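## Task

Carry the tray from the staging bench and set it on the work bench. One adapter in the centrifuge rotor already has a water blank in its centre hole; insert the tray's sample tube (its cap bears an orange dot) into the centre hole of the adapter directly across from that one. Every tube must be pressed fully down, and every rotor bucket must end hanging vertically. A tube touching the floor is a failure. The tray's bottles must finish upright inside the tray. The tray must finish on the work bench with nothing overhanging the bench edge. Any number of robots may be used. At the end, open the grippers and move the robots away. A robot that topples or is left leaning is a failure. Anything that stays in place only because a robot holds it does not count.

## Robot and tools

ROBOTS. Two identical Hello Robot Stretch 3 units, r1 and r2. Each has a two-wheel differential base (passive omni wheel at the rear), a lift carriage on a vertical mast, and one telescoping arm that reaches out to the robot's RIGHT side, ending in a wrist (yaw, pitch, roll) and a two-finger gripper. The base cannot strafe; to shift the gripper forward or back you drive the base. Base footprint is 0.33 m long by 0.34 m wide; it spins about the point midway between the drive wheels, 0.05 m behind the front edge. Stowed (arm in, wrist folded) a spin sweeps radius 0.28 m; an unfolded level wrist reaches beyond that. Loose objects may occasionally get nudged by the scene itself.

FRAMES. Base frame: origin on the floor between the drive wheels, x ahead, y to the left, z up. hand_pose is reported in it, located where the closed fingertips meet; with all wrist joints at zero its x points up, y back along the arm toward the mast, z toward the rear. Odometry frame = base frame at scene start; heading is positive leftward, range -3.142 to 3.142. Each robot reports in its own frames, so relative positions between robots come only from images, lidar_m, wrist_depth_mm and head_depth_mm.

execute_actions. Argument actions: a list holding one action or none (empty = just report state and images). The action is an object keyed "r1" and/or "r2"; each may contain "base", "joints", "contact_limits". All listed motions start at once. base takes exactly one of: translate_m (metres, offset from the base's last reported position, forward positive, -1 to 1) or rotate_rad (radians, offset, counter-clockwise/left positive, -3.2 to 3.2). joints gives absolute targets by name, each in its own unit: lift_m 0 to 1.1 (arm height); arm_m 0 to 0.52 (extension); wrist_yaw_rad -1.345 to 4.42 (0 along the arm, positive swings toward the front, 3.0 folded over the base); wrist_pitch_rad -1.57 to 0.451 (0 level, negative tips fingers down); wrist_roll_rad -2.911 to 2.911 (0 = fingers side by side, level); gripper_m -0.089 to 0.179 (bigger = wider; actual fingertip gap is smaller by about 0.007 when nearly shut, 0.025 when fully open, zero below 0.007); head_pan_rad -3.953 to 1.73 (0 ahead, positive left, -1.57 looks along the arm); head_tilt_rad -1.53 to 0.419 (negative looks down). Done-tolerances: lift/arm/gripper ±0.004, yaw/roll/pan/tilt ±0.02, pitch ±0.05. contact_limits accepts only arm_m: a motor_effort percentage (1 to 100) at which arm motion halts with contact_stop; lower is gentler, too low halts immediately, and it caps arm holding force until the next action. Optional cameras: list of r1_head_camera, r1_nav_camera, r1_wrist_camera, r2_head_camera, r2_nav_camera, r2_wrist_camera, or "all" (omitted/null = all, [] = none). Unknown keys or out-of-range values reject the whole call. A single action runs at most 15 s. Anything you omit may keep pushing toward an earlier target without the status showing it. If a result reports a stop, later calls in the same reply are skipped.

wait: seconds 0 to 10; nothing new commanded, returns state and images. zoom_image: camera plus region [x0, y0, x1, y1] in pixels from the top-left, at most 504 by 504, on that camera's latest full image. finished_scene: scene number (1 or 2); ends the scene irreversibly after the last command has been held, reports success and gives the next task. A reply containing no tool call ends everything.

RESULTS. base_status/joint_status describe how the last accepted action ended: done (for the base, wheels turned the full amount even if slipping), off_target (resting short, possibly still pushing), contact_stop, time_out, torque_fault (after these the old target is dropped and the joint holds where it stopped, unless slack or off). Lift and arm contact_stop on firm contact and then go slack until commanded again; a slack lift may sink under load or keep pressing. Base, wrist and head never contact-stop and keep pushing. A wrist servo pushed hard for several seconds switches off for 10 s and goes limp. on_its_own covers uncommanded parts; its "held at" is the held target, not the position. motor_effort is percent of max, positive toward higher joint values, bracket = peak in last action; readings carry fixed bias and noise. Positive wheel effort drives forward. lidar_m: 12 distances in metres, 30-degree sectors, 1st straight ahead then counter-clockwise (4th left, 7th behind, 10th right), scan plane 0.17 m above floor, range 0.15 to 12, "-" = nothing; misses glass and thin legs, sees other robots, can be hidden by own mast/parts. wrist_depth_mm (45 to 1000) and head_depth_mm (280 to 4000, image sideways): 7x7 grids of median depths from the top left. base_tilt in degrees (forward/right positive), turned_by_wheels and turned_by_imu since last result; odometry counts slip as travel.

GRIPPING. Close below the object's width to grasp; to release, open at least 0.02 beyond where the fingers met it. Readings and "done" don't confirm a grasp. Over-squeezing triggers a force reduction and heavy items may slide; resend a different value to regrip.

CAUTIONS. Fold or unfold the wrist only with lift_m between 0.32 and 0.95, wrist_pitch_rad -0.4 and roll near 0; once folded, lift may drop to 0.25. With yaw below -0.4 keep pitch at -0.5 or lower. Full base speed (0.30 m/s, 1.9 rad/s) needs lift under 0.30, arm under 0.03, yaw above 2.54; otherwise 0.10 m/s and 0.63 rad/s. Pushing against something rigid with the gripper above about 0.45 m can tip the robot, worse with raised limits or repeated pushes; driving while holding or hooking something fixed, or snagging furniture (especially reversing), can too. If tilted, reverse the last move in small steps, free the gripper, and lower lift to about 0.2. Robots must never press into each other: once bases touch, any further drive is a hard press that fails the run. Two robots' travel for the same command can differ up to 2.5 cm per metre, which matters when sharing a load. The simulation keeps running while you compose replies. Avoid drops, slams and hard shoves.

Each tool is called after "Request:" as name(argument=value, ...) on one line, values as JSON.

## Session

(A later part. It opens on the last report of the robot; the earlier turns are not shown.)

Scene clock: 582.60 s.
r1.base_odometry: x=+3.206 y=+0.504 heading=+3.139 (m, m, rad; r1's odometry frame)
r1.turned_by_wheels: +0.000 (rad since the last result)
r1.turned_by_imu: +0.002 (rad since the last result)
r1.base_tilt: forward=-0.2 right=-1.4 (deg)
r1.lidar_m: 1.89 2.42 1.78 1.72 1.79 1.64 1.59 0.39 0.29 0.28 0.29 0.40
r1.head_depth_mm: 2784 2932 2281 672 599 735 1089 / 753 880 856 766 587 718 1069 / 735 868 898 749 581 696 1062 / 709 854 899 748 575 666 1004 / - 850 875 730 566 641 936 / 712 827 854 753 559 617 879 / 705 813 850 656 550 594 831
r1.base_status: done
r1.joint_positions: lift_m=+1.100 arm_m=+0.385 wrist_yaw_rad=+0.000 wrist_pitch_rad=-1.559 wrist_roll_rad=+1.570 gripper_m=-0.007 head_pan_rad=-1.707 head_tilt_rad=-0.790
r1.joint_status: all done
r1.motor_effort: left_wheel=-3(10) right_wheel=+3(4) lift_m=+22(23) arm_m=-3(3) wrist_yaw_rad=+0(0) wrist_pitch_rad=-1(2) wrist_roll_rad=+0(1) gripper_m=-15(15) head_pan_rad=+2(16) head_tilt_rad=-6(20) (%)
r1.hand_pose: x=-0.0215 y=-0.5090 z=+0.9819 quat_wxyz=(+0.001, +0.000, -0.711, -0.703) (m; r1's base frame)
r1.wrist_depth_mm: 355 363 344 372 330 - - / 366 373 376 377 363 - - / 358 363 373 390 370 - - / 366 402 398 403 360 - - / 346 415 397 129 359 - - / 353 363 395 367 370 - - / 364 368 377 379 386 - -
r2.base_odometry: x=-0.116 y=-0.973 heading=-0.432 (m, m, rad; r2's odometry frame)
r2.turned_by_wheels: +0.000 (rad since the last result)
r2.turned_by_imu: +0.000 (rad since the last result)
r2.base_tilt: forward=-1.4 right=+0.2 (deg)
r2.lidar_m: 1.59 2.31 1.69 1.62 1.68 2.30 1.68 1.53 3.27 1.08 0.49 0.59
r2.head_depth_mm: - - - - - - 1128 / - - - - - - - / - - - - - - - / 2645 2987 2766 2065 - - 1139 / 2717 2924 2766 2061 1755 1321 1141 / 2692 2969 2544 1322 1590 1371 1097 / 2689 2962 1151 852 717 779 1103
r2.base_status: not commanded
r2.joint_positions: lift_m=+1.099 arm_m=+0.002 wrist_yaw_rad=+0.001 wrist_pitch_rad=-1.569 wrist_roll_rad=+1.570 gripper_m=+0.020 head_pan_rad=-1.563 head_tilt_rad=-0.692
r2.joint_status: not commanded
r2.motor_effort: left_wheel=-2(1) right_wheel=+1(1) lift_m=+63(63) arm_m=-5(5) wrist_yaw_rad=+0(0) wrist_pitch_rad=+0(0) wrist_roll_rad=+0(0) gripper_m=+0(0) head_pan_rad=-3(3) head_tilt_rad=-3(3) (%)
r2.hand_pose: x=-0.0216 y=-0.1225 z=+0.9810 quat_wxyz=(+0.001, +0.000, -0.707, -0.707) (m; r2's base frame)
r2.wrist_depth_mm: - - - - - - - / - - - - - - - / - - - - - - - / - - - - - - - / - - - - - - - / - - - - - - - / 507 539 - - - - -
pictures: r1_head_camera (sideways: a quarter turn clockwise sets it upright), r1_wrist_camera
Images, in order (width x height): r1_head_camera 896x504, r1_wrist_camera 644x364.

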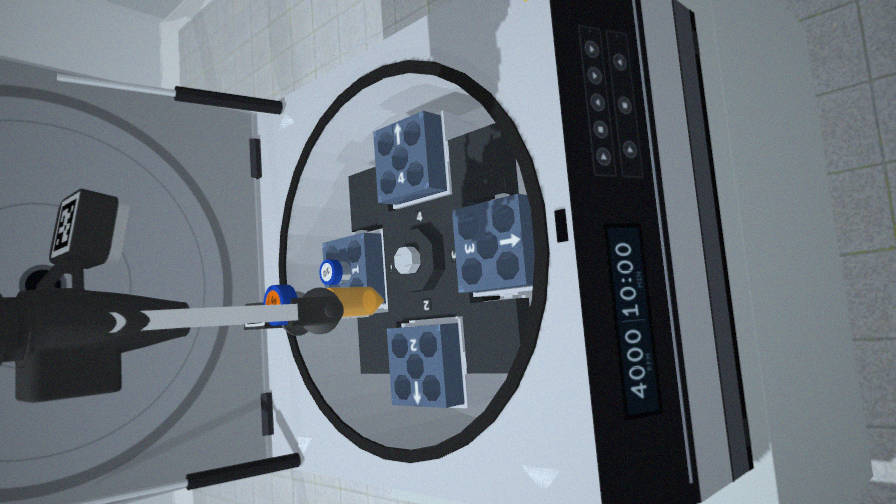

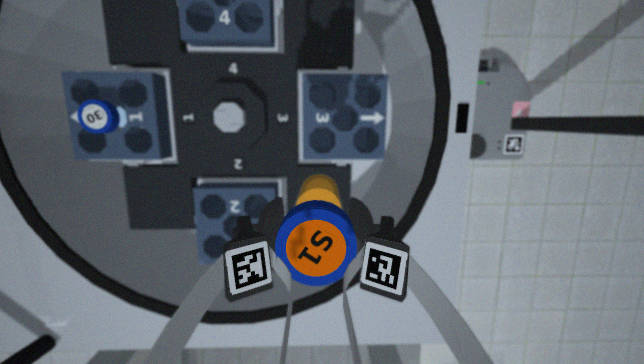

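Request:
execute_actions(actions=[{"r1":{"base":{"translate_m":-0.053},"joints":{"arm_m":0.353}}}], cameras=[])

Request:
execute_actions(actions=[{"r1":{"joints":{"lift_m":1.03}}}], cameras=["r1_head_camera","r1_wrist_camera"])

Scene clock: 592.07 s.
r1.base_odometry: x=+3.259 y=+0.504 heading=+3.139 (m, m, rad; r1's odometry frame)
r1.turned_by_wheels: +0.000 (rad since the last result)
r1.turned_by_imu: +0.001 (rad since the last result)
r1.base_tilt: forward=-0.4 right=-1.4 (deg)
r1.lidar_m: 1.95 2.42 1.78 1.72 1.79 1.59 1.54 0.39 0.29 0.28 0.29 0.39
r1.head_depth_mm: 2789 2924 2293 1809 600 753 1109 / 2618 2889 2108 672 587 718 1067 / 735 869 877 757 583 696 1061 / 715 857 891 750 573 666 996 / - 865 884 742 566 640 937 / 697 829 882 734 559 616 878 / 705 815 821 745 549 592 829
r1.base_status: done
r1.joint_positions: lift_m=+1.100 arm_m=+0.353 wrist_yaw_rad=+0.000 wrist_pitch_rad=-1.559 wrist_roll_rad=+1.570 gripper_m=-0.007 head_pan_rad=-1.707 head_tilt_rad=-0.790
r1.joint_status: all done
r1.motor_effort: left_wheel=-3(8) right_wheel=+3(5) lift_m=+22(23) arm_m=-3(3) wrist_yaw_rad=+0(0) wrist_pitch_rad=-2(1) wrist_roll_rad=+0(1) gripper_m=-15(14) head_pan_rad=+2(2) head_tilt_rad=-6(5) (%)
r1.hand_pose: x=-0.0215 y=-0.4770 z=+0.9819 quat_wxyz=(+0.001, +0.000, -0.711, -0.703) (m; r1's base frame)
r1.wrist_depth_mm: 349 372 355 378 311 - - / 381 372 381 381 321 - - / 379 382 387 393 337 - - / 375 386 399 378 399 - - / 400 414 410 129 366 - - / 365 426 460 382 - - - / 366 377 398 379 385 - -
r2.base_odometry: x=-0.116 y=-0.973 heading=-0.432 (m, m, rad; r2's odometry frame)
r2.turned_by_wheels: +0.000 (rad since the last result)
r2.turned_by_imu: +0.000 (rad since the last result)
r2.base_tilt: forward=-1.4 right=+0.3 (deg)
r2.lidar_m: 1.59 2.31 1.68 1.62 1.68 2.28 1.68 1.54 3.27 1.09 0.49 0.59
r2.head_depth_mm: - - - - - - 1135 / - - - - - - - / - - - - - - - / 2641 3003 2782 2078 - - 1139 / 2654 2961 2736 2064 1739 1329 1154 / 2682 3010 2531 1325 1596 1361 1101 / 2690 2966 1151 848 715 778 1097
r2.base_status: not commanded
r2.joint_positions: lift_m=+1.099 arm_m=+0.002 wrist_yaw_rad=+0.001 wrist_pitch_rad=-1.569 wrist_roll_rad=+1.570 gripper_m=+0.020 head_pan_rad=-1.563 head_tilt_rad=-0.692
r2.joint_status: not commanded
r2.motor_effort: left_wheel=-2(1) right_wheel=+1(1) lift_m=+63(63) arm_m=-5(5) wrist_yaw_rad=-1(2) wrist_pitch_rad=-1(0) wrist_roll_rad=+0(0) gripper_m=+0(1) head_pan_rad=-3(3) head_tilt_rad=-2(3) (%)
r2.hand_pose: x=-0.0216 y=-0.1225 z=+0.9810 quat_wxyz=(+0.001, +0.000, -0.707, -0.707) (m; r2's base frame)
r2.wrist_depth_mm: - - - - - - - / - - - - - - - / - - - - - - - / - - - - - - - / - - - - - - - / - - - - - - - / 510 541 - - - - -
pictures: none
No camera images: the call's "cameras" was empty. Leave "cameras" out to get every camera's image.

Scene clock: 593.53 s.
r1.base_odometry: x=+3.259 y=+0.504 heading=+3.139 (m, m, rad; r1's odometry frame)
r1.turned_by_wheels: +0.000 (rad since the last result)
r1.turned_by_imu: +0.000 (rad since the last result)
r1.base_tilt: forward=-0.3 right=-1.3 (deg)
r1.lidar_m: 1.95 2.42 1.78 1.72 1.79 1.59 1.53 0.39 0.29 0.28 0.29 0.39
r1.head_depth_mm: - - 2284 1815 601 754 1105 / - 2890 2110 672 587 719 1065 / 760 863 879 758 583 697 1061 / - 833 892 750 574 666 1000 / - - 890 700 567 641 933 / 716 825 880 735 558 617 879 / 704 813 822 744 550 593 830
r1.base_status: not commanded
r1.joint_positions: lift_m=+1.030 arm_m=+0.353 wrist_yaw_rad=+0.000 wrist_pitch_rad=-1.559 wrist_roll_rad=+1.570 gripper_m=-0.007 head_pan_rad=-1.707 head_tilt_rad=-0.790
r1.joint_status: all done
r1.motor_effort: left_wheel=-3(3) right_wheel=+3(3) lift_m=+15(21) arm_m=-3(3) wrist_yaw_rad=+0(0) wrist_pitch_rad=-1(2) wrist_roll_rad=+0(0) gripper_m=-15(15) head_pan_rad=+2(3) head_tilt_rad=-5(6) (%)
r1.hand_pose: x=-0.0215 y=-0.4770 z=+0.9124 quat_wxyz=(+0.001, +0.000, -0.711, -0.703) (m; r1's base frame)
r1.wrist_depth_mm: 302 276 299 318 246 - - / 305 308 311 316 257 258 - / 309 314 317 321 285 - - / 298 311 310 304 299 - - / 339 339 338 129 280 - - / 349 346 337 359 291 - - / 324 362 367 334 302 - -
r2.base_odometry: x=-0.116 y=-0.973 heading=-0.432 (m, m, rad; r2's odometry frame)
r2.turned_by_wheels: +0.000 (rad since the last result)
r2.turned_by_imu: +0.000 (rad since the last result)
r2.base_tilt: forward=-1.5 right=+0.2 (deg)
r2.lidar_m: 1.59 2.31 1.68 1.62 1.68 2.29 1.69 1.53 3.27 1.09 0.49 0.59
r2.head_depth_mm: - - - - - - 1148 / - - - - - - - / - - - - - - - / 2637 2992 2743 2077 - - 1140 / 2636 3003 2775 2076 1745 1345 1140 / 2682 2989 2535 1325 1592 1365 1098 / 2648 2933 1145 850 714 775 1101
r2.base_status: not commanded
r2.joint_positions: lift_m=+1.099 arm_m=+0.002 wrist_yaw_rad=+0.001 wrist_pitch_rad=-1.569 wrist_roll_rad=+1.570 gripper_m=+0.020 head_pan_rad=-1.563 head_tilt_rad=-0.692
r2.joint_status: not commanded
r2.motor_effort: left_wheel=-2(1) right_wheel=+1(1) lift_m=+63(63) arm_m=-5(5) wrist_yaw_rad=-2(0) wrist_pitch_rad=+0(0) wrist_roll_rad=+0(0) gripper_m=+1(1) head_pan_rad=-3(3) head_tilt_rad=-2(3) (%)
r2.hand_pose: x=-0.0216 y=-0.1225 z=+0.9810 quat_wxyz=(+0.001, +0.000, -0.707, -0.707) (m; r2's base frame)
r2.wrist_depth_mm: - - - - - - - / - - - - - - - / - - - - - - - / - - - - - - - / - - - - - - - / - - - - - - - / 502 538 - - - - -
pictures: r1_head_camera (sideways: a quarter turn clockwise sets it upright), r1_wrist_camera
Images, in order (width x height): r1_head_camera 896x504, r1_wrist_camera 644x364.

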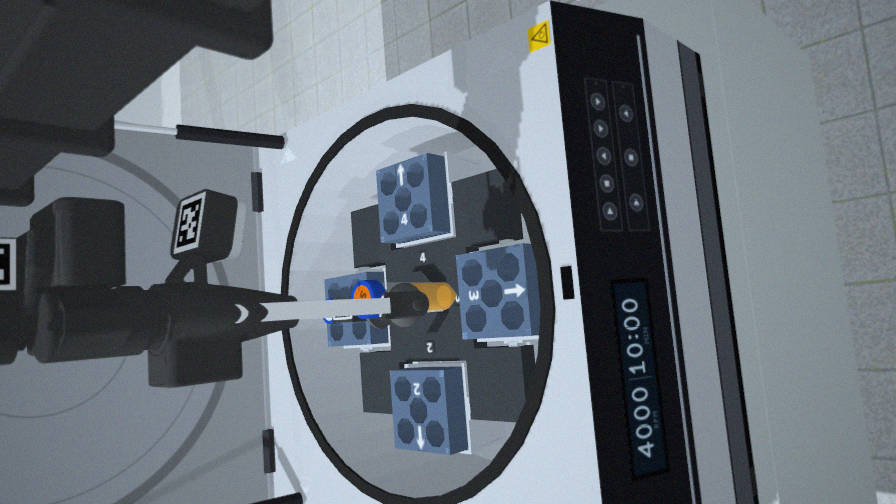

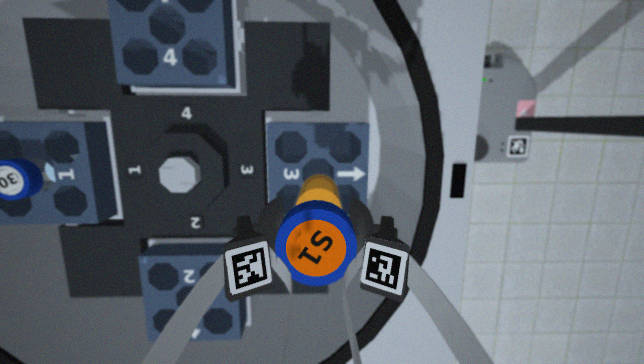

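Request:
execute_actions(actions=[{"r1":{"joints":{"lift_m":0.985}}}], cameras=["r1_head_camera","r1_wrist_camera"])

Scene clock: 598.23 s.
r1.base_odometry: x=+3.259 y=+0.504 heading=+3.139 (m, m, rad; r1's odometry frame)
r1.turned_by_wheels: +0.000 (rad since the last result)
r1.turned_by_imu: +0.001 (rad since the last result)
r1.base_tilt: forward=-0.2 right=-1.4 (deg)
r1.lidar_m: 1.95 2.41 1.78 1.72 1.78 1.59 1.53 0.39 0.29 0.28 0.29 0.39
r1.head_depth_mm: 2735 - - 1668 602 754 1111 / 2646 - 871 673 587 718 1071 / - 884 869 761 584 697 1063 / - 876 887 743 574 665 996 / - - 859 700 566 640 937 / 715 821 880 733 560 618 881 / 705 814 821 743 549 593 829
r1.base_status: not commanded
r1.joint_positions: lift_m=+0.985 arm_m=+0.353 wrist_yaw_rad=+0.000 wrist_pitch_rad=-1.559 wrist_roll_rad=+1.570 gripper_m=-0.007 head_pan_rad=-1.707 head_tilt_rad=-0.790
r1.joint_status: all done
r1.motor_effort: left_wheel=-3(3) right_wheel=+3(3) lift_m=+14(15) arm_m=-3(3) wrist_yaw_rad=-1(1) wrist_pitch_rad=-1(2) wrist_roll_rad=-1(0) gripper_m=-15(14) head_pan_rad=+2(3) head_tilt_rad=-4(5) (%)
r1.hand_pose: x=-0.0215 y=-0.4770 z=+0.8674 quat_wxyz=(+0.001, +0.000, -0.711, -0.703) (m; r1's base frame)
r1.wrist_depth_mm: 252 237 257 262 206 207 - / 262 246 267 271 248 212 - / 271 271 273 279 261 217 - / 258 258 281 258 263 - - / 290 290 293 129 258 - - / 300 278 294 309 241 - - / 319 296 312 320 251 - -
r2.base_odometry: x=-0.116 y=-0.973 heading=-0.432 (m, m, rad; r2's odometry frame)
r2.turned_by_wheels: +0.000 (rad since the last result)
r2.turned_by_imu: +0.000 (rad since the last result)
r2.base_tilt: forward=-1.5 right=+0.3 (deg)
r2.lidar_m: 1.59 2.31 1.68 1.62 1.68 2.29 1.68 1.53 3.25 1.09 0.49 0.59
r2.head_depth_mm: - - - - - - 1134 / - - - - - - - / - - - - - - - / 2667 2965 2751 2083 - - 1140 / 2596 2966 2742 2081 1744 1327 1146 / 2678 2975 2528 1329 1591 1361 1093 / 2632 2946 1145 849 716 776 1101
r2.base_status: not commanded
r2.joint_positions: lift_m=+1.099 arm_m=+0.002 wrist_yaw_rad=+0.001 wrist_pitch_rad=-1.569 wrist_roll_rad=+1.570 gripper_m=+0.020 head_pan_rad=-1.563 head_tilt_rad=-0.692
r2.joint_status: not commanded
r2.motor_effort: left_wheel=-1(2) right_wheel=+2(1) lift_m=+63(63) arm_m=-5(5) wrist_yaw_rad=+0(0) wrist_pitch_rad=-1(1) wrist_roll_rad=+0(1) gripper_m=+0(0) head_pan_rad=-3(3) head_tilt_rad=-3(3) (%)
r2.hand_pose: x=-0.0216 y=-0.1225 z=+0.9810 quat_wxyz=(+0.001, +0.000, -0.707, -0.707) (m; r2's base frame)
r2.wrist_depth_mm: - - - - - - - / - - - - - - - / - - - - - - - / - - - - - - - / - - - - - - - / - - - - - - - / 503 541 - - - - -
pictures: r1_head_camera (sideways: a quarter turn clockwise sets it upright), r1_wrist_camera
Images, in order (width x height): r1_head_camera 896x504, r1_wrist_camera 644x364.

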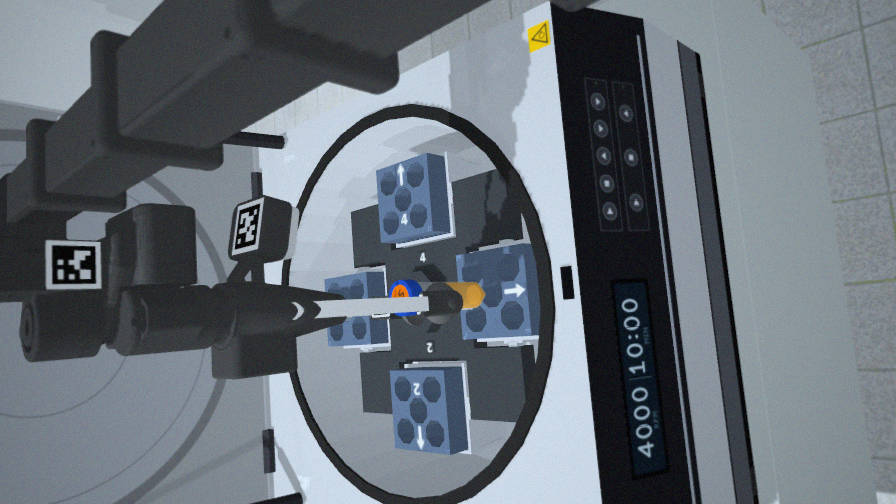

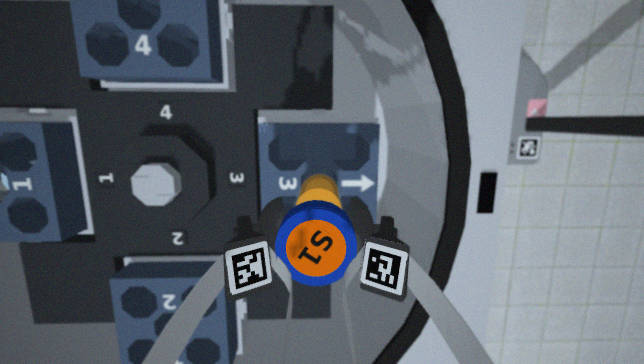

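Request:
execute_actions(actions=[{"r1":{"joints":{"lift_m":0.945}}}], cameras=["r1_head_camera","r1_wrist_camera"])

Scene clock: 602.43 s.
r1.base_odometry: x=+3.259 y=+0.504 heading=+3.139 (m, m, rad; r1's odometry frame)
r1.turned_by_wheels: +0.000 (rad since the last result)
r1.turned_by_imu: +0.001 (rad since the last result)
r1.base_tilt: forward=-0.2 right=-1.4 (deg)
r1.lidar_m: 1.95 2.42 1.78 1.72 1.79 1.59 1.53 0.39 0.29 0.28 0.29 0.39
r1.head_depth_mm: 2795 2938 - - 595 751 1105 / 2570 3020 - 645 587 721 1061 / 729 - 866 758 583 696 1066 / 709 - 877 749 573 667 1001 / 708 - - 733 567 641 939 / 714 826 876 733 559 618 880 / 706 811 821 740 550 594 833
r1.base_status: not commanded
r1.joint_positions: lift_m=+0.945 arm_m=+0.353 wrist_yaw_rad=+0.000 wrist_pitch_rad=-1.559 wrist_roll_rad=+1.570 gripper_m=-0.007 head_pan_rad=-1.707 head_tilt_rad=-0.790
r1.joint_status: all done
r1.motor_effort: left_wheel=-3(3) right_wheel=+3(3) lift_m=+14(15) arm_m=-3(3) wrist_yaw_rad=+0(0) wrist_pitch_rad=-1(2) wrist_roll_rad=+0(0) gripper_m=-14(14) head_pan_rad=+3(3) head_tilt_rad=-6(6) (%)
r1.hand_pose: x=-0.0215 y=-0.4770 z=+0.8274 quat_wxyz=(+0.001, +0.000, -0.711, -0.703) (m; r1's base frame)
r1.wrist_depth_mm: 197 195 221 222 205 166 982 / 225 226 228 231 247 171 997 / 232 230 234 239 240 178 - / 235 217 240 217 237 183 - / 246 227 249 129 241 190 - / 254 254 264 264 232 197 - / 263 240 268 288 232 206 -
r2.base_odometry: x=-0.116 y=-0.973 heading=-0.432 (m, m, rad; r2's odometry frame)
r2.turned_by_wheels: +0.000 (rad since the last result)
r2.turned_by_imu: +0.000 (rad since the last result)
r2.base_tilt: forward=-1.5 right=+0.3 (deg)
r2.lidar_m: 1.59 2.31 1.69 1.62 1.68 2.29 1.68 1.53 3.26 1.08 0.49 0.59
r2.head_depth_mm: - - - - - - 1134 / - - - - - - - / - - - - - - - / 2667 2952 2771 2061 - - 1148 / 2630 2968 2778 2061 1753 1332 1142 / 2637 2960 2519 1330 1605 1372 1100 / 2671 2957 1144 851 714 782 1104
r2.base_status: not commanded
r2.joint_positions: lift_m=+1.099 arm_m=+0.002 wrist_yaw_rad=+0.001 wrist_pitch_rad=-1.569 wrist_roll_rad=+1.570 gripper_m=+0.020 head_pan_rad=-1.563 head_tilt_rad=-0.692
r2.joint_status: not commanded
r2.motor_effort: left_wheel=-1(1) right_wheel=+1(1) lift_m=+63(63) arm_m=-5(5) wrist_yaw_rad=+0(0) wrist_pitch_rad=+0(1) wrist_roll_rad=+0(1) gripper_m=+0(0) head_pan_rad=-3(3) head_tilt_rad=-3(3) (%)
r2.hand_pose: x=-0.0216 y=-0.1225 z=+0.9810 quat_wxyz=(+0.001, +0.000, -0.707, -0.707) (m; r2's base frame)
r2.wrist_depth_mm: - - - - - - - / - - - - - - - / - - - - - - - / - - - - - - - / - - - - - - - / - - - - - - - / 502 542 - - - - -
pictures: r1_head_camera (sideways: a quarter turn clockwise sets it upright), r1_wrist_camera
Images, in order (width x height): r1_head_camera 896x504, r1_wrist_camera 644x364.

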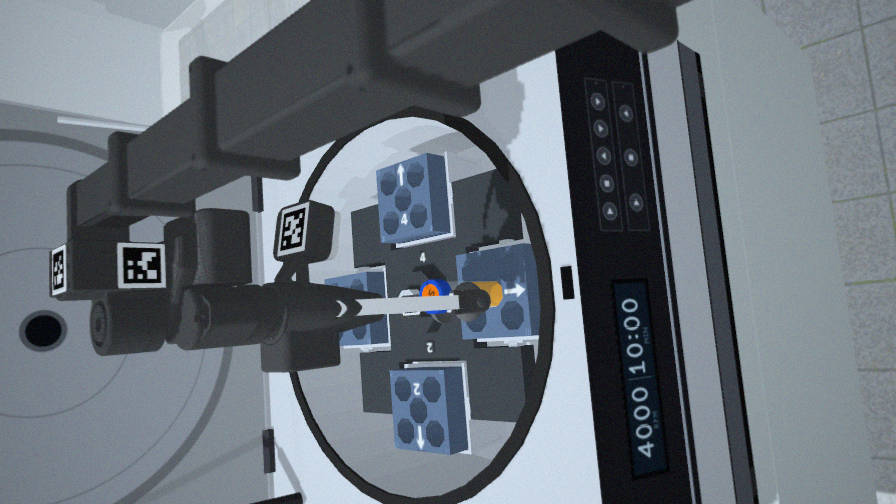

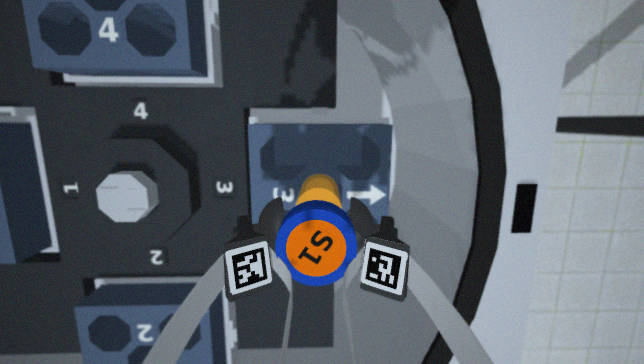

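Request:
execute_actions(actions=[{"r1":{"joints":{"arm_m":0.349}}}], cameras=[])

Request:
execute_actions(actions=[{"r1":{"joints":{"lift_m":0.895}}}], cameras=["r1_head_camera","r1_wrist_camera"])

Scene clock: 607.13 s.
r1.base_odometry: x=+3.259 y=+0.504 heading=+3.139 (m, m, rad; r1's odometry frame)
r1.turned_by_wheels: +0.000 (rad since the last result)
r1.turned_by_imu: +0.001 (rad since the last result)
r1.base_tilt: forward=-0.2 right=-1.3 (deg)
r1.lidar_m: 1.95 2.41 1.78 1.72 1.79 1.59 1.53 0.39 0.29 0.28 0.29 0.39
r1.head_depth_mm: 2766 2948 - - 596 753 1106 / 2591 3016 - 647 587 719 1066 / 730 - 866 756 583 696 1062 / 709 - 877 737 573 668 1000 / 708 - - 734 565 641 937 / 713 823 879 731 559 617 882 / 706 814 820 746 549 593 828
r1.base_status: not commanded
r1.joint_positions: lift_m=+0.945 arm_m=+0.349 wrist_yaw_rad=+0.000 wrist_pitch_rad=-1.556 wrist_roll_rad=+1.570 gripper_m=-0.007 head_pan_rad=-1.707 head_tilt_rad=-0.790
r1.joint_status: all done
r1.motor_effort: left_wheel=-3(3) right_wheel=+3(3) lift_m=+15(15) arm_m=-3(2) wrist_yaw_rad=+0(0) wrist_pitch_rad=-2(3) wrist_roll_rad=-1(1) gripper_m=-15(15) head_pan_rad=+3(3) head_tilt_rad=-5(5) (%)
r1.hand_pose: x=-0.0215 y=-0.4737 z=+0.8274 quat_wxyz=(+0.001, +0.000, -0.712, -0.702) (m; r1's base frame)
r1.wrist_depth_mm: 196 195 220 224 198 166 966 / 225 227 228 231 238 171 - / 231 230 236 237 240 176 - / 238 217 240 217 256 184 - / 247 228 250 129 244 190 - / 254 253 262 264 227 198 - / 263 241 266 283 228 206 -
r2.base_odometry: x=-0.116 y=-0.973 heading=-0.432 (m, m, rad; r2's odometry frame)
r2.turned_by_wheels: +0.000 (rad since the last result)
r2.turned_by_imu: +0.000 (rad since the last result)
r2.base_tilt: forward=-1.4 right=+0.3 (deg)
r2.lidar_m: 1.59 2.32 1.69 1.62 1.68 2.29 1.68 1.53 3.26 1.09 0.49 0.59
r2.head_depth_mm: - - - - - - 1129 / - - - - - - - / - - - - - - - / 2637 2990 2767 2048 - - 1143 / 2612 2951 2778 2051 1740 1322 1137 / 2683 3014 2532 1324 1601 1362 1098 / 2652 2962 1141 847 718 779 1094
r2.base_status: not commanded
r2.joint_positions: lift_m=+1.099 arm_m=+0.002 wrist_yaw_rad=+0.001 wrist_pitch_rad=-1.569 wrist_roll_rad=+1.570 gripper_m=+0.020 head_pan_rad=-1.563 head_tilt_rad=-0.692
r2.joint_status: not commanded
r2.motor_effort: left_wheel=-2(1) right_wheel=+1(1) lift_m=+63(63) arm_m=-5(5) wrist_yaw_rad=-1(2) wrist_pitch_rad=-1(0) wrist_roll_rad=+0(0) gripper_m=+0(0) head_pan_rad=-3(3) head_tilt_rad=-2(2) (%)
r2.hand_pose: x=-0.0216 y=-0.1225 z=+0.9810 quat_wxyz=(+0.001, +0.000, -0.707, -0.707) (m; r2's base frame)
r2.wrist_depth_mm: - - - - - - - / - - - - - - - / - - - - - - - / - - - - - - - / - - - - - - - / - - - - - - - / 504 546 - - - - -
pictures: none
No camera images: the call's "cameras" was empty. Leave "cameras" out to get every camera's image.

Scene clock: 609.40 s.
r1.base_odometry: x=+3.259 y=+0.504 heading=+3.139 (m, m, rad; r1's odometry frame)
r1.turned_by_wheels: +0.000 (rad since the last result)
r1.turned_by_imu: +0.000 (rad since the last result)
r1.base_tilt: forward=-0.3 right=-1.4 (deg)
r1.lidar_m: 1.95 2.42 1.78 1.71 1.78 1.59 1.53 0.39 0.29 0.28 0.29 0.39
r1.head_depth_mm: 2798 2925 2342 - - - 1107 / 2616 2934 - - 591 718 1069 / 745 - 880 759 584 698 1064 / 732 - 872 749 574 668 1006 / 724 807 - 733 567 643 941 / 714 827 879 733 560 618 882 / 705 813 819 743 548 595 832
r1.base_status: not commanded
r1.joint_positions: lift_m=+0.909 arm_m=+0.349 wrist_yaw_rad=+0.000 wrist_pitch_rad=-1.560 wrist_roll_rad=+1.570 gripper_m=-0.007 head_pan_rad=-1.707 head_tilt_rad=-0.791
r1.joint_status: lift_m contact_stop (moved -0.036 of -0.050)
r1.on_its_own: lift_m is slack since a contact_stop, until your next command for it (your +0.895 is given up)
r1.motor_effort: left_wheel=-1(6) right_wheel=+1(5) lift_m=+18(20) arm_m=-3(3) wrist_yaw_rad=+0(1) wrist_pitch_rad=-1(4) wrist_roll_rad=-1(1) gripper_m=-15(16) head_pan_rad=+3(2) head_tilt_rad=-6(6) (%)
r1.hand_pose: x=-0.0215 y=-0.4727 z=+0.7913 quat_wxyz=(+0.001, +0.000, -0.711, -0.704) (m; r1's base frame)
r1.wrist_depth_mm: 160 173 188 191 196 132 134 / 191 193 194 197 236 137 139 / 195 197 198 200 219 143 143 / 181 185 205 182 226 149 - / 186 191 212 129 233 152 - / 216 218 223 225 215 158 - / 198 199 230 234 227 162 -
r2.base_odometry: x=-0.116 y=-0.973 heading=-0.432 (m, m, rad; r2's odometry frame)
r2.turned_by_wheels: +0.000 (rad since the last result)
r2.turned_by_imu: +0.000 (rad since the last result)
r2.base_tilt: forward=-1.5 right=+0.3 (deg)
r2.lidar_m: 1.59 2.31 1.69 1.62 1.68 2.30 1.68 1.53 3.27 1.08 0.49 0.59
r2.head_depth_mm: - - - - - - 1133 / - - - - - - - / - - - - - - - / 2651 2979 2760 2055 - - 1142 / 2643 3020 2764 2078 1735 1334 1143 / 2658 2967 2524 1305 1600 1368 1100 / 2659 2996 1145 849 717 778 1100
r2.base_status: not commanded
r2.joint_positions: lift_m=+1.099 arm_m=+0.002 wrist_yaw_rad=+0.001 wrist_pitch_rad=-1.569 wrist_roll_rad=+1.570 gripper_m=+0.020 head_pan_rad=-1.563 head_tilt_rad=-0.692
r2.joint_status: not commanded
r2.motor_effort: left_wheel=-2(1) right_wheel=+1(1) lift_m=+63(63) arm_m=-5(5) wrist_yaw_rad=-1(1) wrist_pitch_rad=+0(1) wrist_roll_rad=+0(0) gripper_m=+0(0) head_pan_rad=-4(3) head_tilt_rad=-3(3) (%)
r2.hand_pose: x=-0.0216 y=-0.1225 z=+0.9810 quat_wxyz=(+0.001, +0.000, -0.707, -0.707) (m; r2's base frame)
r2.wrist_depth_mm: - - - - - - - / - - - - - - - / - - - - - - - / - - - - - - - / - - - - - - - / - - - - - - - / 502 544 - - - - -
pictures: r1_head_camera (sideways: a quarter turn clockwise sets it upright), r1_wrist_camera
Images, in order (width x height): r1_head_camera 896x504, r1_wrist_camera 644x364.

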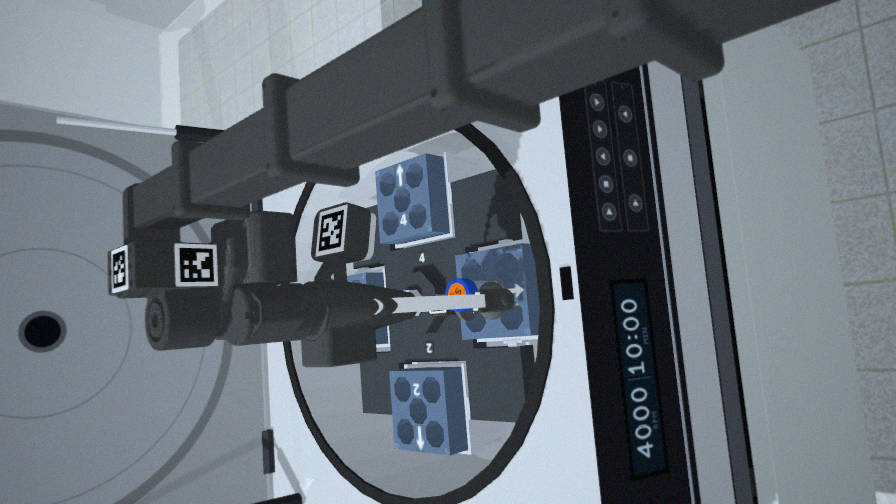

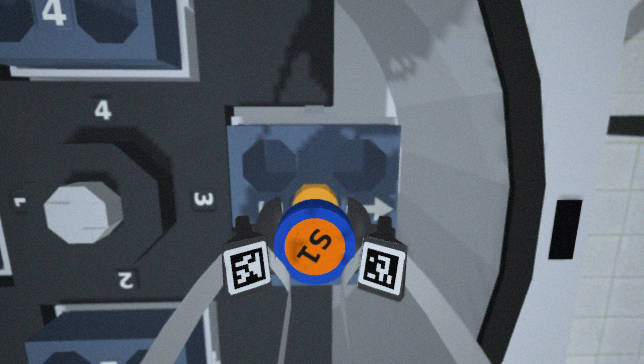

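Request:
execute_actions(actions=[{"r1":{"joints":{"gripper_m":0.045}}}], cameras=["r1_wrist_camera"])

Request:
execute_actions(actions=[{"r1":{"joints":{"lift_m":1.0}}}], cameras=["r1_head_camera","r1_wrist_camera"])

Scene clock: 614.33 s.
r1.base_odometry: x=+3.259 y=+0.504 heading=+3.139 (m, m, rad; r1's odometry frame)
r1.turned_by_wheels: +0.000 (rad since the last result)
r1.turned_by_imu: +0.001 (rad since the last result)
r1.base_tilt: forward=-0.2 right=-1.5 (deg)
r1.lidar_m: 1.95 2.42 1.78 1.72 1.79 1.59 1.54 0.39 0.29 0.28 0.29 0.39
r1.head_depth_mm: 2800 2913 2371 - - - 1107 / 2601 2906 - - 590 721 1070 / 748 - 881 757 583 697 1063 / 731 - 874 748 575 669 1005 / 725 805 - 732 566 642 941 / 714 826 880 732 560 619 883 / 704 811 821 744 549 595 833
r1.base_status: not commanded
r1.joint_positions: lift_m=+0.909 arm_m=+0.349 wrist_yaw_rad=+0.000 wrist_pitch_rad=-1.560 wrist_roll_rad=+1.570 gripper_m=+0.045 head_pan_rad=-1.707 head_tilt_rad=-0.791
r1.joint_status: all done
r1.on_its_own: lift_m is slack since a contact_stop, until your next command for it (your +0.895 is given up)
r1.motor_effort: left_wheel=-1(1) right_wheel=+2(1) lift_m=+18(18) arm_m=-3(2) wrist_yaw_rad=-1(0) wrist_pitch_rad=-1(1) wrist_roll_rad=+0(1) gripper_m=+4(78) head_pan_rad=+2(2) head_tilt_rad=-5(5) (%)
r1.hand_pose: x=-0.0215 y=-0.4727 z=+0.7913 quat_wxyz=(+0.001, +0.000, -0.711, -0.704) (m; r1's base frame)
r1.wrist_depth_mm: 161 173 188 191 196 132 134 / 191 193 193 197 235 137 139 / 195 196 199 201 219 143 144 / 181 185 204 182 227 149 - / 187 191 212 130 232 152 - / 216 218 223 224 226 158 - / 198 200 229 234 228 162 -
r2.base_odometry: x=-0.116 y=-0.973 heading=-0.432 (m, m, rad; r2's odometry frame)
r2.turned_by_wheels: +0.000 (rad since the last result)
r2.turned_by_imu: +0.000 (rad since the last result)
r2.base_tilt: forward=-1.6 right=+0.2 (deg)
r2.lidar_m: 1.59 2.32 1.69 1.62 1.68 2.29 1.68 1.53 3.26 1.09 0.49 0.59
r2.head_depth_mm: - - - - - - 1145 / - - - - - - - / - - - - - - - / 2658 2971 2791 2065 - - 1139 / 2643 3001 2747 2058 1741 1340 1142 / 2672 2958 2562 1331 1593 1365 1097 / 2620 2970 1147 850 716 779 1099
r2.base_status: not commanded
r2.joint_positions: lift_m=+1.099 arm_m=+0.002 wrist_yaw_rad=+0.001 wrist_pitch_rad=-1.569 wrist_roll_rad=+1.570 gripper_m=+0.020 head_pan_rad=-1.563 head_tilt_rad=-0.692
r2.joint_status: not commanded
r2.motor_effort: left_wheel=-2(2) right_wheel=+1(1) lift_m=+63(63) arm_m=-5(5) wrist_yaw_rad=-1(0) wrist_pitch_rad=-1(1) wrist_roll_rad=+0(1) gripper_m=+0(0) head_pan_rad=-3(3) head_tilt_rad=-2(2) (%)
r2.hand_pose: x=-0.0216 y=-0.1225 z=+0.9810 quat_wxyz=(+0.001, +0.000, -0.707, -0.707) (m; r2's base frame)
r2.wrist_depth_mm: - - - - - - - / - - - - - - - / - - - - - - - / - - - - - - - / - - - - - - - / - - - - - - - / 499 544 - - - - -
pictures: r1_wrist_camera
Images, in order (width x height): r1_wrist_camera 644x364.

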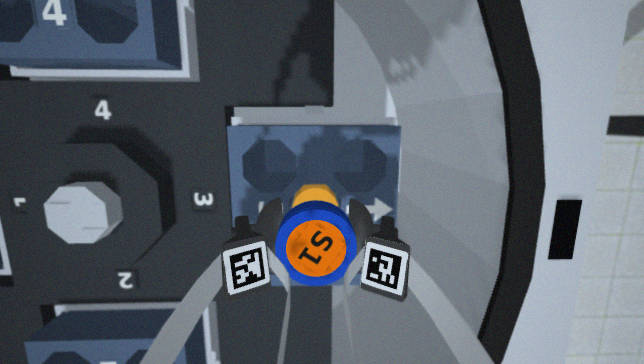

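Scene clock: 616.00 s.
r1.base_odometry: x=+3.259 y=+0.504 heading=+3.139 (m, m, rad; r1's odometry frame)
r1.turned_by_wheels: +0.000 (rad since the last result)
r1.turned_by_imu: +0.000 (rad since the last result)
r1.base_tilt: forward=-0.3 right=-1.5 (deg)
r1.lidar_m: 1.94 2.42 1.78 1.72 1.79 1.59 1.53 0.39 0.29 0.28 0.29 0.39
r1.head_depth_mm: 2699 - - 1795 601 753 1103 / - - 2109 671 587 719 1066 / - 870 867 758 584 697 1062 / - 859 888 750 574 668 1003 / - - 879 714 565 643 943 / 713 821 882 733 559 617 880 / 705 811 821 743 549 595 831
r1.base_status: not commanded
r1.joint_positions: lift_m=+1.000 arm_m=+0.349 wrist_yaw_rad=+0.000 wrist_pitch_rad=-1.560 wrist_roll_rad=+1.570 gripper_m=+0.045 head_pan_rad=-1.707 head_tilt_rad=-0.791
r1.joint_status: all done
r1.motor_effort: left_wheel=-1(1) right_wheel=+2(1) lift_m=+22(21) arm_m=-3(3) wrist_yaw_rad=+0(0) wrist_pitch_rad=-1(1) wrist_roll_rad=-1(0) gripper_m=+1(4) head_pan_rad=+3(2) head_tilt_rad=-5(4) (%)
r1.hand_pose: x=-0.0215 y=-0.4727 z=+0.8820 quat_wxyz=(+0.001, +0.000, -0.711, -0.704) (m; r1's base frame)
r1.wrist_depth_mm: 266 246 270 278 218 - - / 275 280 283 285 234 227 - / 279 283 287 293 270 233 - / 279 277 295 271 283 - - / 297 306 304 316 249 - - / 316 296 323 325 257 - - / 330 337 315 331 268 - -
r2.base_odometry: x=-0.116 y=-0.973 heading=-0.432 (m, m, rad; r2's odometry frame)
r2.turned_by_wheels: +0.000 (rad since the last result)
r2.turned_by_imu: +0.000 (rad since the last result)
r2.base_tilt: forward=-1.5 right=+0.3 (deg)
r2.lidar_m: 1.59 2.31 1.69 1.62 1.68 2.28 1.68 1.53 3.25 1.09 0.49 0.59
r2.head_depth_mm: - - - - - - 1143 / - - - - - - - / - - - - - - - / 2666 2955 2763 2035 - - 1143 / 2654 2971 2777 2067 1758 1330 1143 / 2641 2995 2528 1321 1606 1371 1104 / 2637 2974 1144 851 715 777 1105
r2.base_status: not commanded
r2.joint_positions: lift_m=+1.099 arm_m=+0.002 wrist_yaw_rad=+0.001 wrist_pitch_rad=-1.569 wrist_roll_rad=+1.570 gripper_m=+0.020 head_pan_rad=-1.563 head_tilt_rad=-0.692
r2.joint_status: not commanded
r2.motor_effort: left_wheel=-2(2) right_wheel=+1(1) lift_m=+63(63) arm_m=-5(5) wrist_yaw_rad=+0(2) wrist_pitch_rad=-1(1) wrist_roll_rad=+0(1) gripper_m=+0(0) head_pan_rad=-3(3) head_tilt_rad=-2(3) (%)
r2.hand_pose: x=-0.0216 y=-0.1225 z=+0.9810 quat_wxyz=(+0.001, +0.000, -0.707, -0.707) (m; r2's base frame)
r2.wrist_depth_mm: - - - - - - - / - - - - - - - / - - - - - - - / - - - - - - - / - - - - - - - / - - - - - - - / 508 547 - - - - -
pictures: r1_head_camera (sideways: a quarter turn clockwise sets it upright), r1_wrist_camera
Images, in order (width x height): r1_head_camera 896x504, r1_wrist_camera 644x364.

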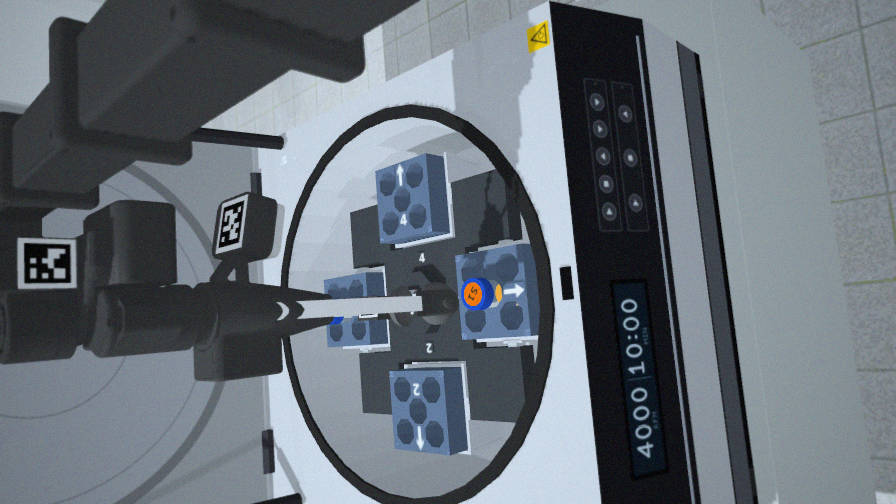

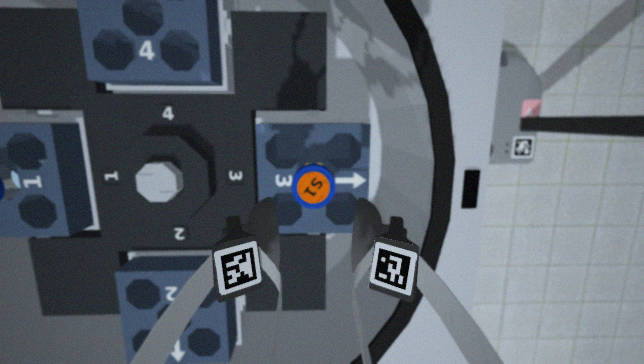

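Request:
execute_actions(actions=[{"r1":{"joints":{"gripper_m":0.0}}}], cameras=[])

Request:
execute_actions(actions=[{"r1":{"joints":{"lift_m":0.85}}}], cameras=["r1_head_camera","r1_wrist_camera"])

Scene clock: 627.60 s.
r1.base_odometry: x=+3.259 y=+0.504 heading=+3.139 (m, m, rad; r1's odometry frame)
r1.turned_by_wheels: +0.000 (rad since the last result)
r1.turned_by_imu: +0.001 (rad since the last result)
r1.base_tilt: forward=-0.3 right=-1.3 (deg)
r1.lidar_m: 1.95 2.42 1.78 1.71 1.78 1.59 1.53 0.39 0.29 0.28 0.29 0.39
r1.head_depth_mm: 2695 - - 1783 601 752 1105 / - - 2103 670 588 719 1064 / - 868 868 758 583 698 1063 / - 858 888 749 574 669 1003 / - - 876 720 566 643 939 / 716 823 881 733 559 618 884 / 705 814 822 743 551 595 832
r1.base_status: not commanded
r1.joint_positions: lift_m=+1.000 arm_m=+0.349 wrist_yaw_rad=+0.000 wrist_pitch_rad=-1.560 wrist_roll_rad=+1.570 gripper_m=+0.000 head_pan_rad=-1.707 head_tilt_rad=-0.791
r1.joint_status: all done
r1.motor_effort: left_wheel=-1(1) right_wheel=+1(1) lift_m=+22(23) arm_m=-3(3) wrist_yaw_rad=+0(0) wrist_pitch_rad=-1(1) wrist_roll_rad=-1(0) gripper_m=-2(77) head_pan_rad=+3(2) head_tilt_rad=-5(5) (%)
r1.hand_pose: x=-0.0215 y=-0.4727 z=+0.8820 quat_wxyz=(+0.001, +0.000, -0.711, -0.704) (m; r1's base frame)
r1.wrist_depth_mm: 267 246 271 277 218 - - / 275 279 281 284 233 227 - / 282 284 288 292 271 232 - / 278 275 296 273 283 - - / 296 305 309 - 268 - - / 315 296 299 325 259 - - / 328 308 350 328 265 - -
r2.base_odometry: x=-0.116 y=-0.973 heading=-0.432 (m, m, rad; r2's odometry frame)
r2.turned_by_wheels: +0.000 (rad since the last result)
r2.turned_by_imu: +0.000 (rad since the last result)
r2.base_tilt: forward=-1.5 right=+0.2 (deg)
r2.lidar_m: 1.59 2.32 1.69 1.62 1.68 2.29 1.68 1.53 3.26 1.08 0.49 0.59
r2.head_depth_mm: - - - - - - 1140 / - - - - - - - / - - - - - - - / 2668 2973 2770 2065 - - 1144 / 2663 2965 2734 2058 1742 1338 1139 / 2636 3003 2521 1314 1589 1366 1098 / 2698 2994 1145 850 721 780 1097
r2.base_status: not commanded
r2.joint_positions: lift_m=+1.099 arm_m=+0.002 wrist_yaw_rad=+0.001 wrist_pitch_rad=-1.569 wrist_roll_rad=+1.570 gripper_m=+0.020 head_pan_rad=-1.563 head_tilt_rad=-0.692
r2.joint_status: not commanded
r2.motor_effort: left_wheel=-1(1) right_wheel=+1(1) lift_m=+63(63) arm_m=-5(5) wrist_yaw_rad=-1(0) wrist_pitch_rad=+0(1) wrist_roll_rad=+1(0) gripper_m=+0(0) head_pan_rad=-3(3) head_tilt_rad=-3(2) (%)
r2.hand_pose: x=-0.0216 y=-0.1225 z=+0.9810 quat_wxyz=(+0.001, +0.000, -0.707, -0.707) (m; r2's base frame)
r2.wrist_depth_mm: - - - - - - - / - - - - - - - / - - - - - - - / - - - - - - - / - - - - - - - / - - - - - - - / 503 542 - - - - -
pictures: none
No camera images: the call's "cameras" was empty. Leave "cameras" out to get every camera's image.

Scene clock: 630.60 s.
r1.base_odometry: x=+3.259 y=+0.504 heading=+3.139 (m, m, rad; r1's odometry frame)
r1.turned_by_wheels: +0.000 (rad since the last result)
r1.turned_by_imu: -0.013 (rad since the last result)
r1.base_tilt: forward=-0.1 right=-1.4 (deg)
r1.lidar_m: 1.95 2.45 1.78 1.72 1.78 1.59 1.53 0.39 0.29 0.28 0.29 0.39
r1.head_depth_mm: 2765 2919 - - - 769 1107 / 2715 3082 - 657 592 723 1086 / 736 - 856 762 583 703 1064 / 710 - 889 748 576 671 1012 / 713 - - 742 566 643 937 / 713 826 884 730 557 616 876 / 704 807 835 741 549 591 823
r1.base_status: not commanded
r1.joint_positions: lift_m=+0.938 arm_m=+0.349 wrist_yaw_rad=+0.000 wrist_pitch_rad=-1.561 wrist_roll_rad=+1.570 gripper_m=+0.000 head_pan_rad=-1.707 head_tilt_rad=-0.791
r1.joint_status: lift_m contact_stop (moved -0.062 of -0.150)
r1.on_its_own: lift_m is slack since a contact_stop, until your next command for it (your +0.850 is given up)
r1.motor_effort: left_wheel=+0(11) right_wheel=+0(7) lift_m=+18(21) arm_m=-1(3) wrist_yaw_rad=-1(1) wrist_pitch_rad=+0(2) wrist_roll_rad=-1(0) gripper_m=-2(8) head_pan_rad=+2(2) head_tilt_rad=-3(5) (%)
r1.hand_pose: x=-0.0215 y=-0.4721 z=+0.8203 quat_wxyz=(+0.001, +0.000, -0.710, -0.704) (m; r1's base frame)
r1.wrist_depth_mm: 195 194 215 255 180 160 954 / 195 210 222 335 221 165 - / 224 226 227 232 235 170 - / 229 213 234 211 250 176 - / 238 220 244 - 251 184 - / 248 248 250 259 225 190 - / 255 232 264 267 242 198 -
r2.base_odometry: x=-0.116 y=-0.973 heading=-0.432 (m, m, rad; r2's odometry frame)
r2.turned_by_wheels: +0.000 (rad since the last result)
r2.turned_by_imu: +0.000 (rad since the last result)
r2.base_tilt: forward=-1.5 right=+0.3 (deg)
r2.lidar_m: 1.60 2.31 1.69 1.62 1.68 2.29 1.68 1.53 3.26 1.08 0.49 0.59
r2.head_depth_mm: - - - - - - 1142 / - - - - - - - / - - - - - - - / 2648 2982 2773 2075 - - 1147 / 2647 2990 2806 2084 1748 1328 1142 / 2662 2983 2537 1323 1607 1357 1102 / 2642 2987 1149 848 716 779 1098
r2.base_status: not commanded
r2.joint_positions: lift_m=+1.099 arm_m=+0.002 wrist_yaw_rad=+0.001 wrist_pitch_rad=-1.569 wrist_roll_rad=+1.570 gripper_m=+0.020 head_pan_rad=-1.563 head_tilt_rad=-0.692
r2.joint_status: not commanded
r2.motor_effort: left_wheel=-1(1) right_wheel=+1(1) lift_m=+63(63) arm_m=-5(5) wrist_yaw_rad=-2(1) wrist_pitch_rad=-1(1) wrist_roll_rad=+0(0) gripper_m=+0(0) head_pan_rad=-4(3) head_tilt_rad=-2(2) (%)
r2.hand_pose: x=-0.0216 y=-0.1225 z=+0.9810 quat_wxyz=(+0.001, +0.000, -0.707, -0.707) (m; r2's base frame)
r2.wrist_depth_mm: - - - - - - - / - - - - - - - / - - - - - - - / - - - - - - - / - - - - - - - / - - - - - - - / 511 540 - - - - -
pictures: r1_head_camera (sideways: a quarter turn clockwise sets it upright), r1_wrist_camera
Images, in order (width x height): r1_head_camera 896x504, r1_wrist_camera 644x364.

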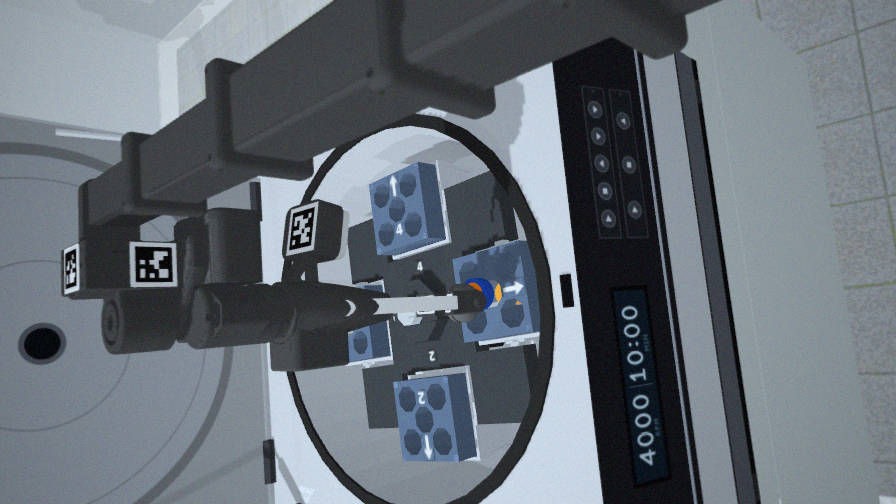

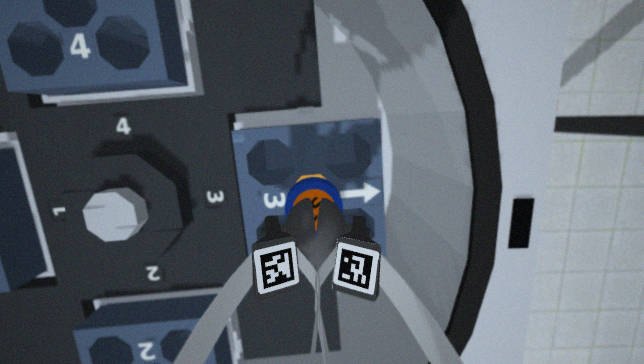

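Request:
execute_actions(actions=[{"r1":{"joints":{"lift_m":1.1}}}], cameras=[])

Request:
execute_actions(actions=[{"r1":{"joints":{"arm_m":0.0,"head_tilt_rad":-0.9}}}], cameras=["r1_head_camera","r1_nav_camera"])

Scene clock: 637.93 s.
r1.base_odometry: x=+3.259 y=+0.504 heading=+3.139 (m, m, rad; r1's odometry frame)
r1.turned_by_wheels: +0.000 (rad since the last result)
r1.turned_by_imu: +0.001 (rad since the last result)
r1.base_tilt: forward=-0.3 right=-1.4 (deg)
r1.lidar_m: 1.95 2.46 1.78 1.71 1.78 1.59 1.53 0.39 0.29 0.28 0.29 0.39
r1.head_depth_mm: 2761 2882 2253 1820 603 761 1109 / 2719 2998 2254 671 592 720 1082 / 735 861 867 761 585 704 1063 / 717 859 896 750 576 671 1011 / - 870 879 740 566 641 935 / 697 827 879 728 559 615 875 / 703 812 832 739 549 590 823
r1.base_status: not commanded
r1.joint_positions: lift_m=+1.100 arm_m=+0.349 wrist_yaw_rad=+0.000 wrist_pitch_rad=-1.561 wrist_roll_rad=+1.570 gripper_m=+0.000 head_pan_rad=-1.707 head_tilt_rad=-0.791
r1.joint_status: all done
r1.motor_effort: left_wheel=+0(0) right_wheel=+1(1) lift_m=+22(21) arm_m=-1(1) wrist_yaw_rad=+0(1) wrist_pitch_rad=+0(1) wrist_roll_rad=+0(0) gripper_m=-2(2) head_pan_rad=+2(2) head_tilt_rad=-5(5) (%)
r1.hand_pose: x=-0.0215 y=-0.4723 z=+0.9820 quat_wxyz=(+0.001, +0.000, -0.710, -0.704) (m; r1's base frame)
r1.wrist_depth_mm: 344 377 370 359 312 - - / 374 370 374 386 322 - - / 390 386 388 398 336 - - / 379 389 398 381 378 - - / 390 411 411 - 362 - - / 375 440 404 422 - - - / 367 390 406 382 384 - -
r2.base_odometry: x=-0.116 y=-0.973 heading=-0.432 (m, m, rad; r2's odometry frame)
r2.turned_by_wheels: +0.000 (rad since the last result)
r2.turned_by_imu: +0.000 (rad since the last result)
r2.base_tilt: forward=-1.5 right=+0.2 (deg)
r2.lidar_m: 1.59 2.30 1.69 1.62 1.68 2.29 1.68 1.53 3.26 1.09 0.49 0.59
r2.head_depth_mm: - - - - - - 1129 / - - - - - - - / - - - - - - - / 2672 2981 2778 2067 - - 1141 / 2671 2957 2771 2050 1742 1333 1136 / 2665 2972 2557 1319 1600 1360 1098 / 2679 2972 1152 847 718 779 1096
r2.base_status: not commanded
r2.joint_positions: lift_m=+1.099 arm_m=+0.002 wrist_yaw_rad=+0.001 wrist_pitch_rad=-1.569 wrist_roll_rad=+1.570 gripper_m=+0.020 head_pan_rad=-1.563 head_tilt_rad=-0.692
r2.joint_status: not commanded
r2.motor_effort: left_wheel=-1(1) right_wheel=+2(1) lift_m=+63(63) arm_m=-5(5) wrist_yaw_rad=-1(0) wrist_pitch_rad=+0(1) wrist_roll_rad=+0(0) gripper_m=+1(0) head_pan_rad=-3(3) head_tilt_rad=-3(3) (%)
r2.hand_pose: x=-0.0216 y=-0.1225 z=+0.9810 quat_wxyz=(+0.001, +0.000, -0.707, -0.707) (m; r2's base frame)
r2.wrist_depth_mm: - - - - - - - / - - - - - - - / - - - - - - - / - - - - - - - / - - - - - - - / - - - - - - - / 505 541 - - - - -
pictures: none
No camera images: the call's "cameras" was empty. Leave "cameras" out to get every camera's image.

Scene clock: 641.70 s.
r1.base_odometry: x=+3.259 y=+0.504 heading=+3.139 (m, m, rad; r1's odometry frame)
r1.turned_by_wheels: +0.000 (rad since the last result)
r1.turned_by_imu: +0.001 (rad since the last result)
r1.base_tilt: forward=-0.4 right=-1.3 (deg)
r1.lidar_m: 1.95 2.46 1.78 1.71 1.78 1.59 1.53 0.39 0.29 0.28 0.29 0.39
r1.head_depth_mm: - - - - 764 1181 1107 / - - - - 641 957 1122 / - - - - - 914 1135 / - - - - - - 1131 / - - - - - 788 1108 / 740 846 835 - - 747 1075 / 729 825 779 602 570 707 1070
r1.base_status: not commanded
r1.joint_positions: lift_m=+1.100 arm_m=+0.000 wrist_yaw_rad=+0.000 wrist_pitch_rad=-1.560 wrist_roll_rad=+1.570 gripper_m=+0.000 head_pan_rad=-1.707 head_tilt_rad=-0.889
r1.joint_status: all done
r1.motor_effort: left_wheel=+0(0) right_wheel=+1(1) lift_m=+22(22) arm_m=-3(6) wrist_yaw_rad=+1(0) wrist_pitch_rad=-1(1) wrist_roll_rad=+0(0) gripper_m=-2(2) head_pan_rad=+3(2) head_tilt_rad=-6(15) (%)
r1.hand_pose: x=-0.0215 y=-0.1237 z=+0.9820 quat_wxyz=(+0.001, +0.000, -0.711, -0.704) (m; r1's base frame)
r1.wrist_depth_mm: 303 362 620 - - - - / 310 363 612 - - - - / 324 366 601 - - - - / 367 369 610 - - - - / 403 375 591 - - - - / 362 380 513 - - - - / 370 381 - - - - -
r2.base_odometry: x=-0.116 y=-0.973 heading=-0.432 (m, m, rad; r2's odometry frame)
r2.turned_by_wheels: +0.000 (rad since the last result)
r2.turned_by_imu: +0.000 (rad since the last result)
r2.base_tilt: forward=-1.5 right=+0.3 (deg)
r2.lidar_m: 1.59 2.32 1.68 1.62 1.68 2.29 1.69 1.54 3.27 1.08 0.49 0.59
r2.head_depth_mm: - - - - - - 1137 / - - - - - - - / - - - - - - - / 2662 2971 2775 2078 - - 1139 / 2647 2992 2775 2055 1736 1324 1140 / 2632 2979 2577 1322 1590 1365 1102 / 2624 2992 1145 849 715 784 1101
r2.base_status: not commanded
r2.joint_positions: lift_m=+1.099 arm_m=+0.002 wrist_yaw_rad=+0.001 wrist_pitch_rad=-1.569 wrist_roll_rad=+1.570 gripper_m=+0.020 head_pan_rad=-1.563 head_tilt_rad=-0.692
r2.joint_status: not commanded
r2.motor_effort: left_wheel=-1(1) right_wheel=+1(1) lift_m=+63(63) arm_m=-5(5) wrist_yaw_rad=-2(1) wrist_pitch_rad=-1(1) wrist_roll_rad=+1(1) gripper_m=+0(0) head_pan_rad=-3(3) head_tilt_rad=-3(3) (%)
r2.hand_pose: x=-0.0216 y=-0.1225 z=+0.9810 quat_wxyz=(+0.001, +0.000, -0.707, -0.707) (m; r2's base frame)
r2.wrist_depth_mm: - - - - - - - / - - - - - - - / - - - - - - - / - - - - - - - / - - - - - - - / - - - - - - - / 511 540 - - - - -
pictures: r1_head_camera (sideways: a quarter turn clockwise sets it upright), r1_nav_camera (sideways: a quarter turn counterclockwise sets it upright)
Images, in order (width x height): r1_head_camera 896x504, r1_nav_camera 672x504.

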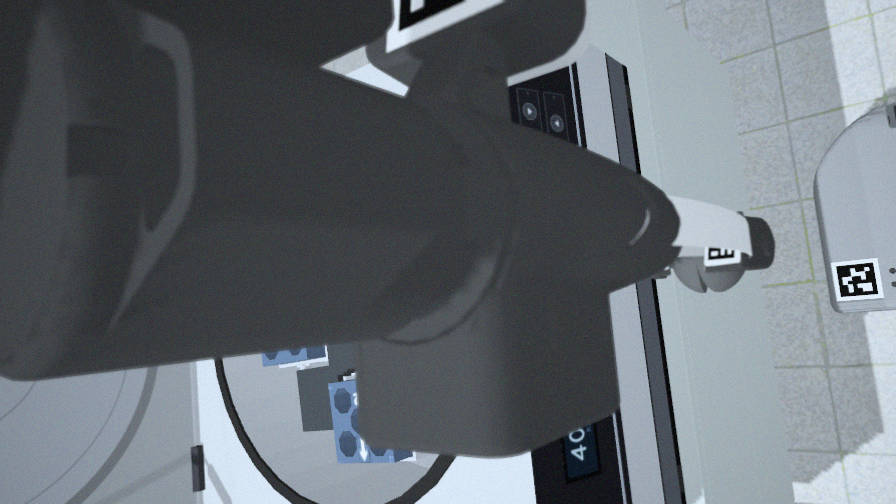

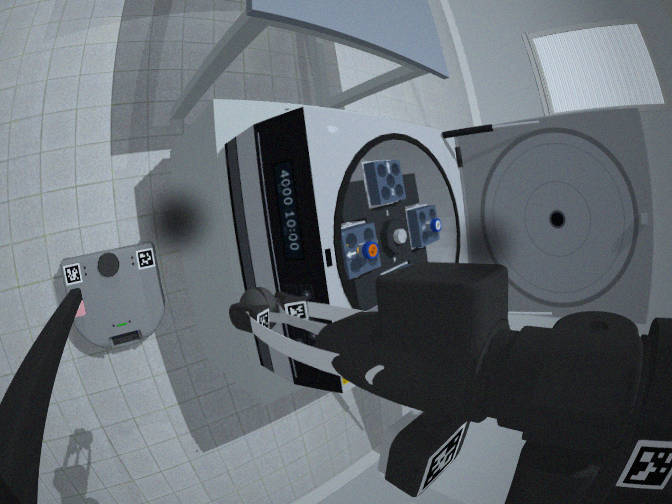

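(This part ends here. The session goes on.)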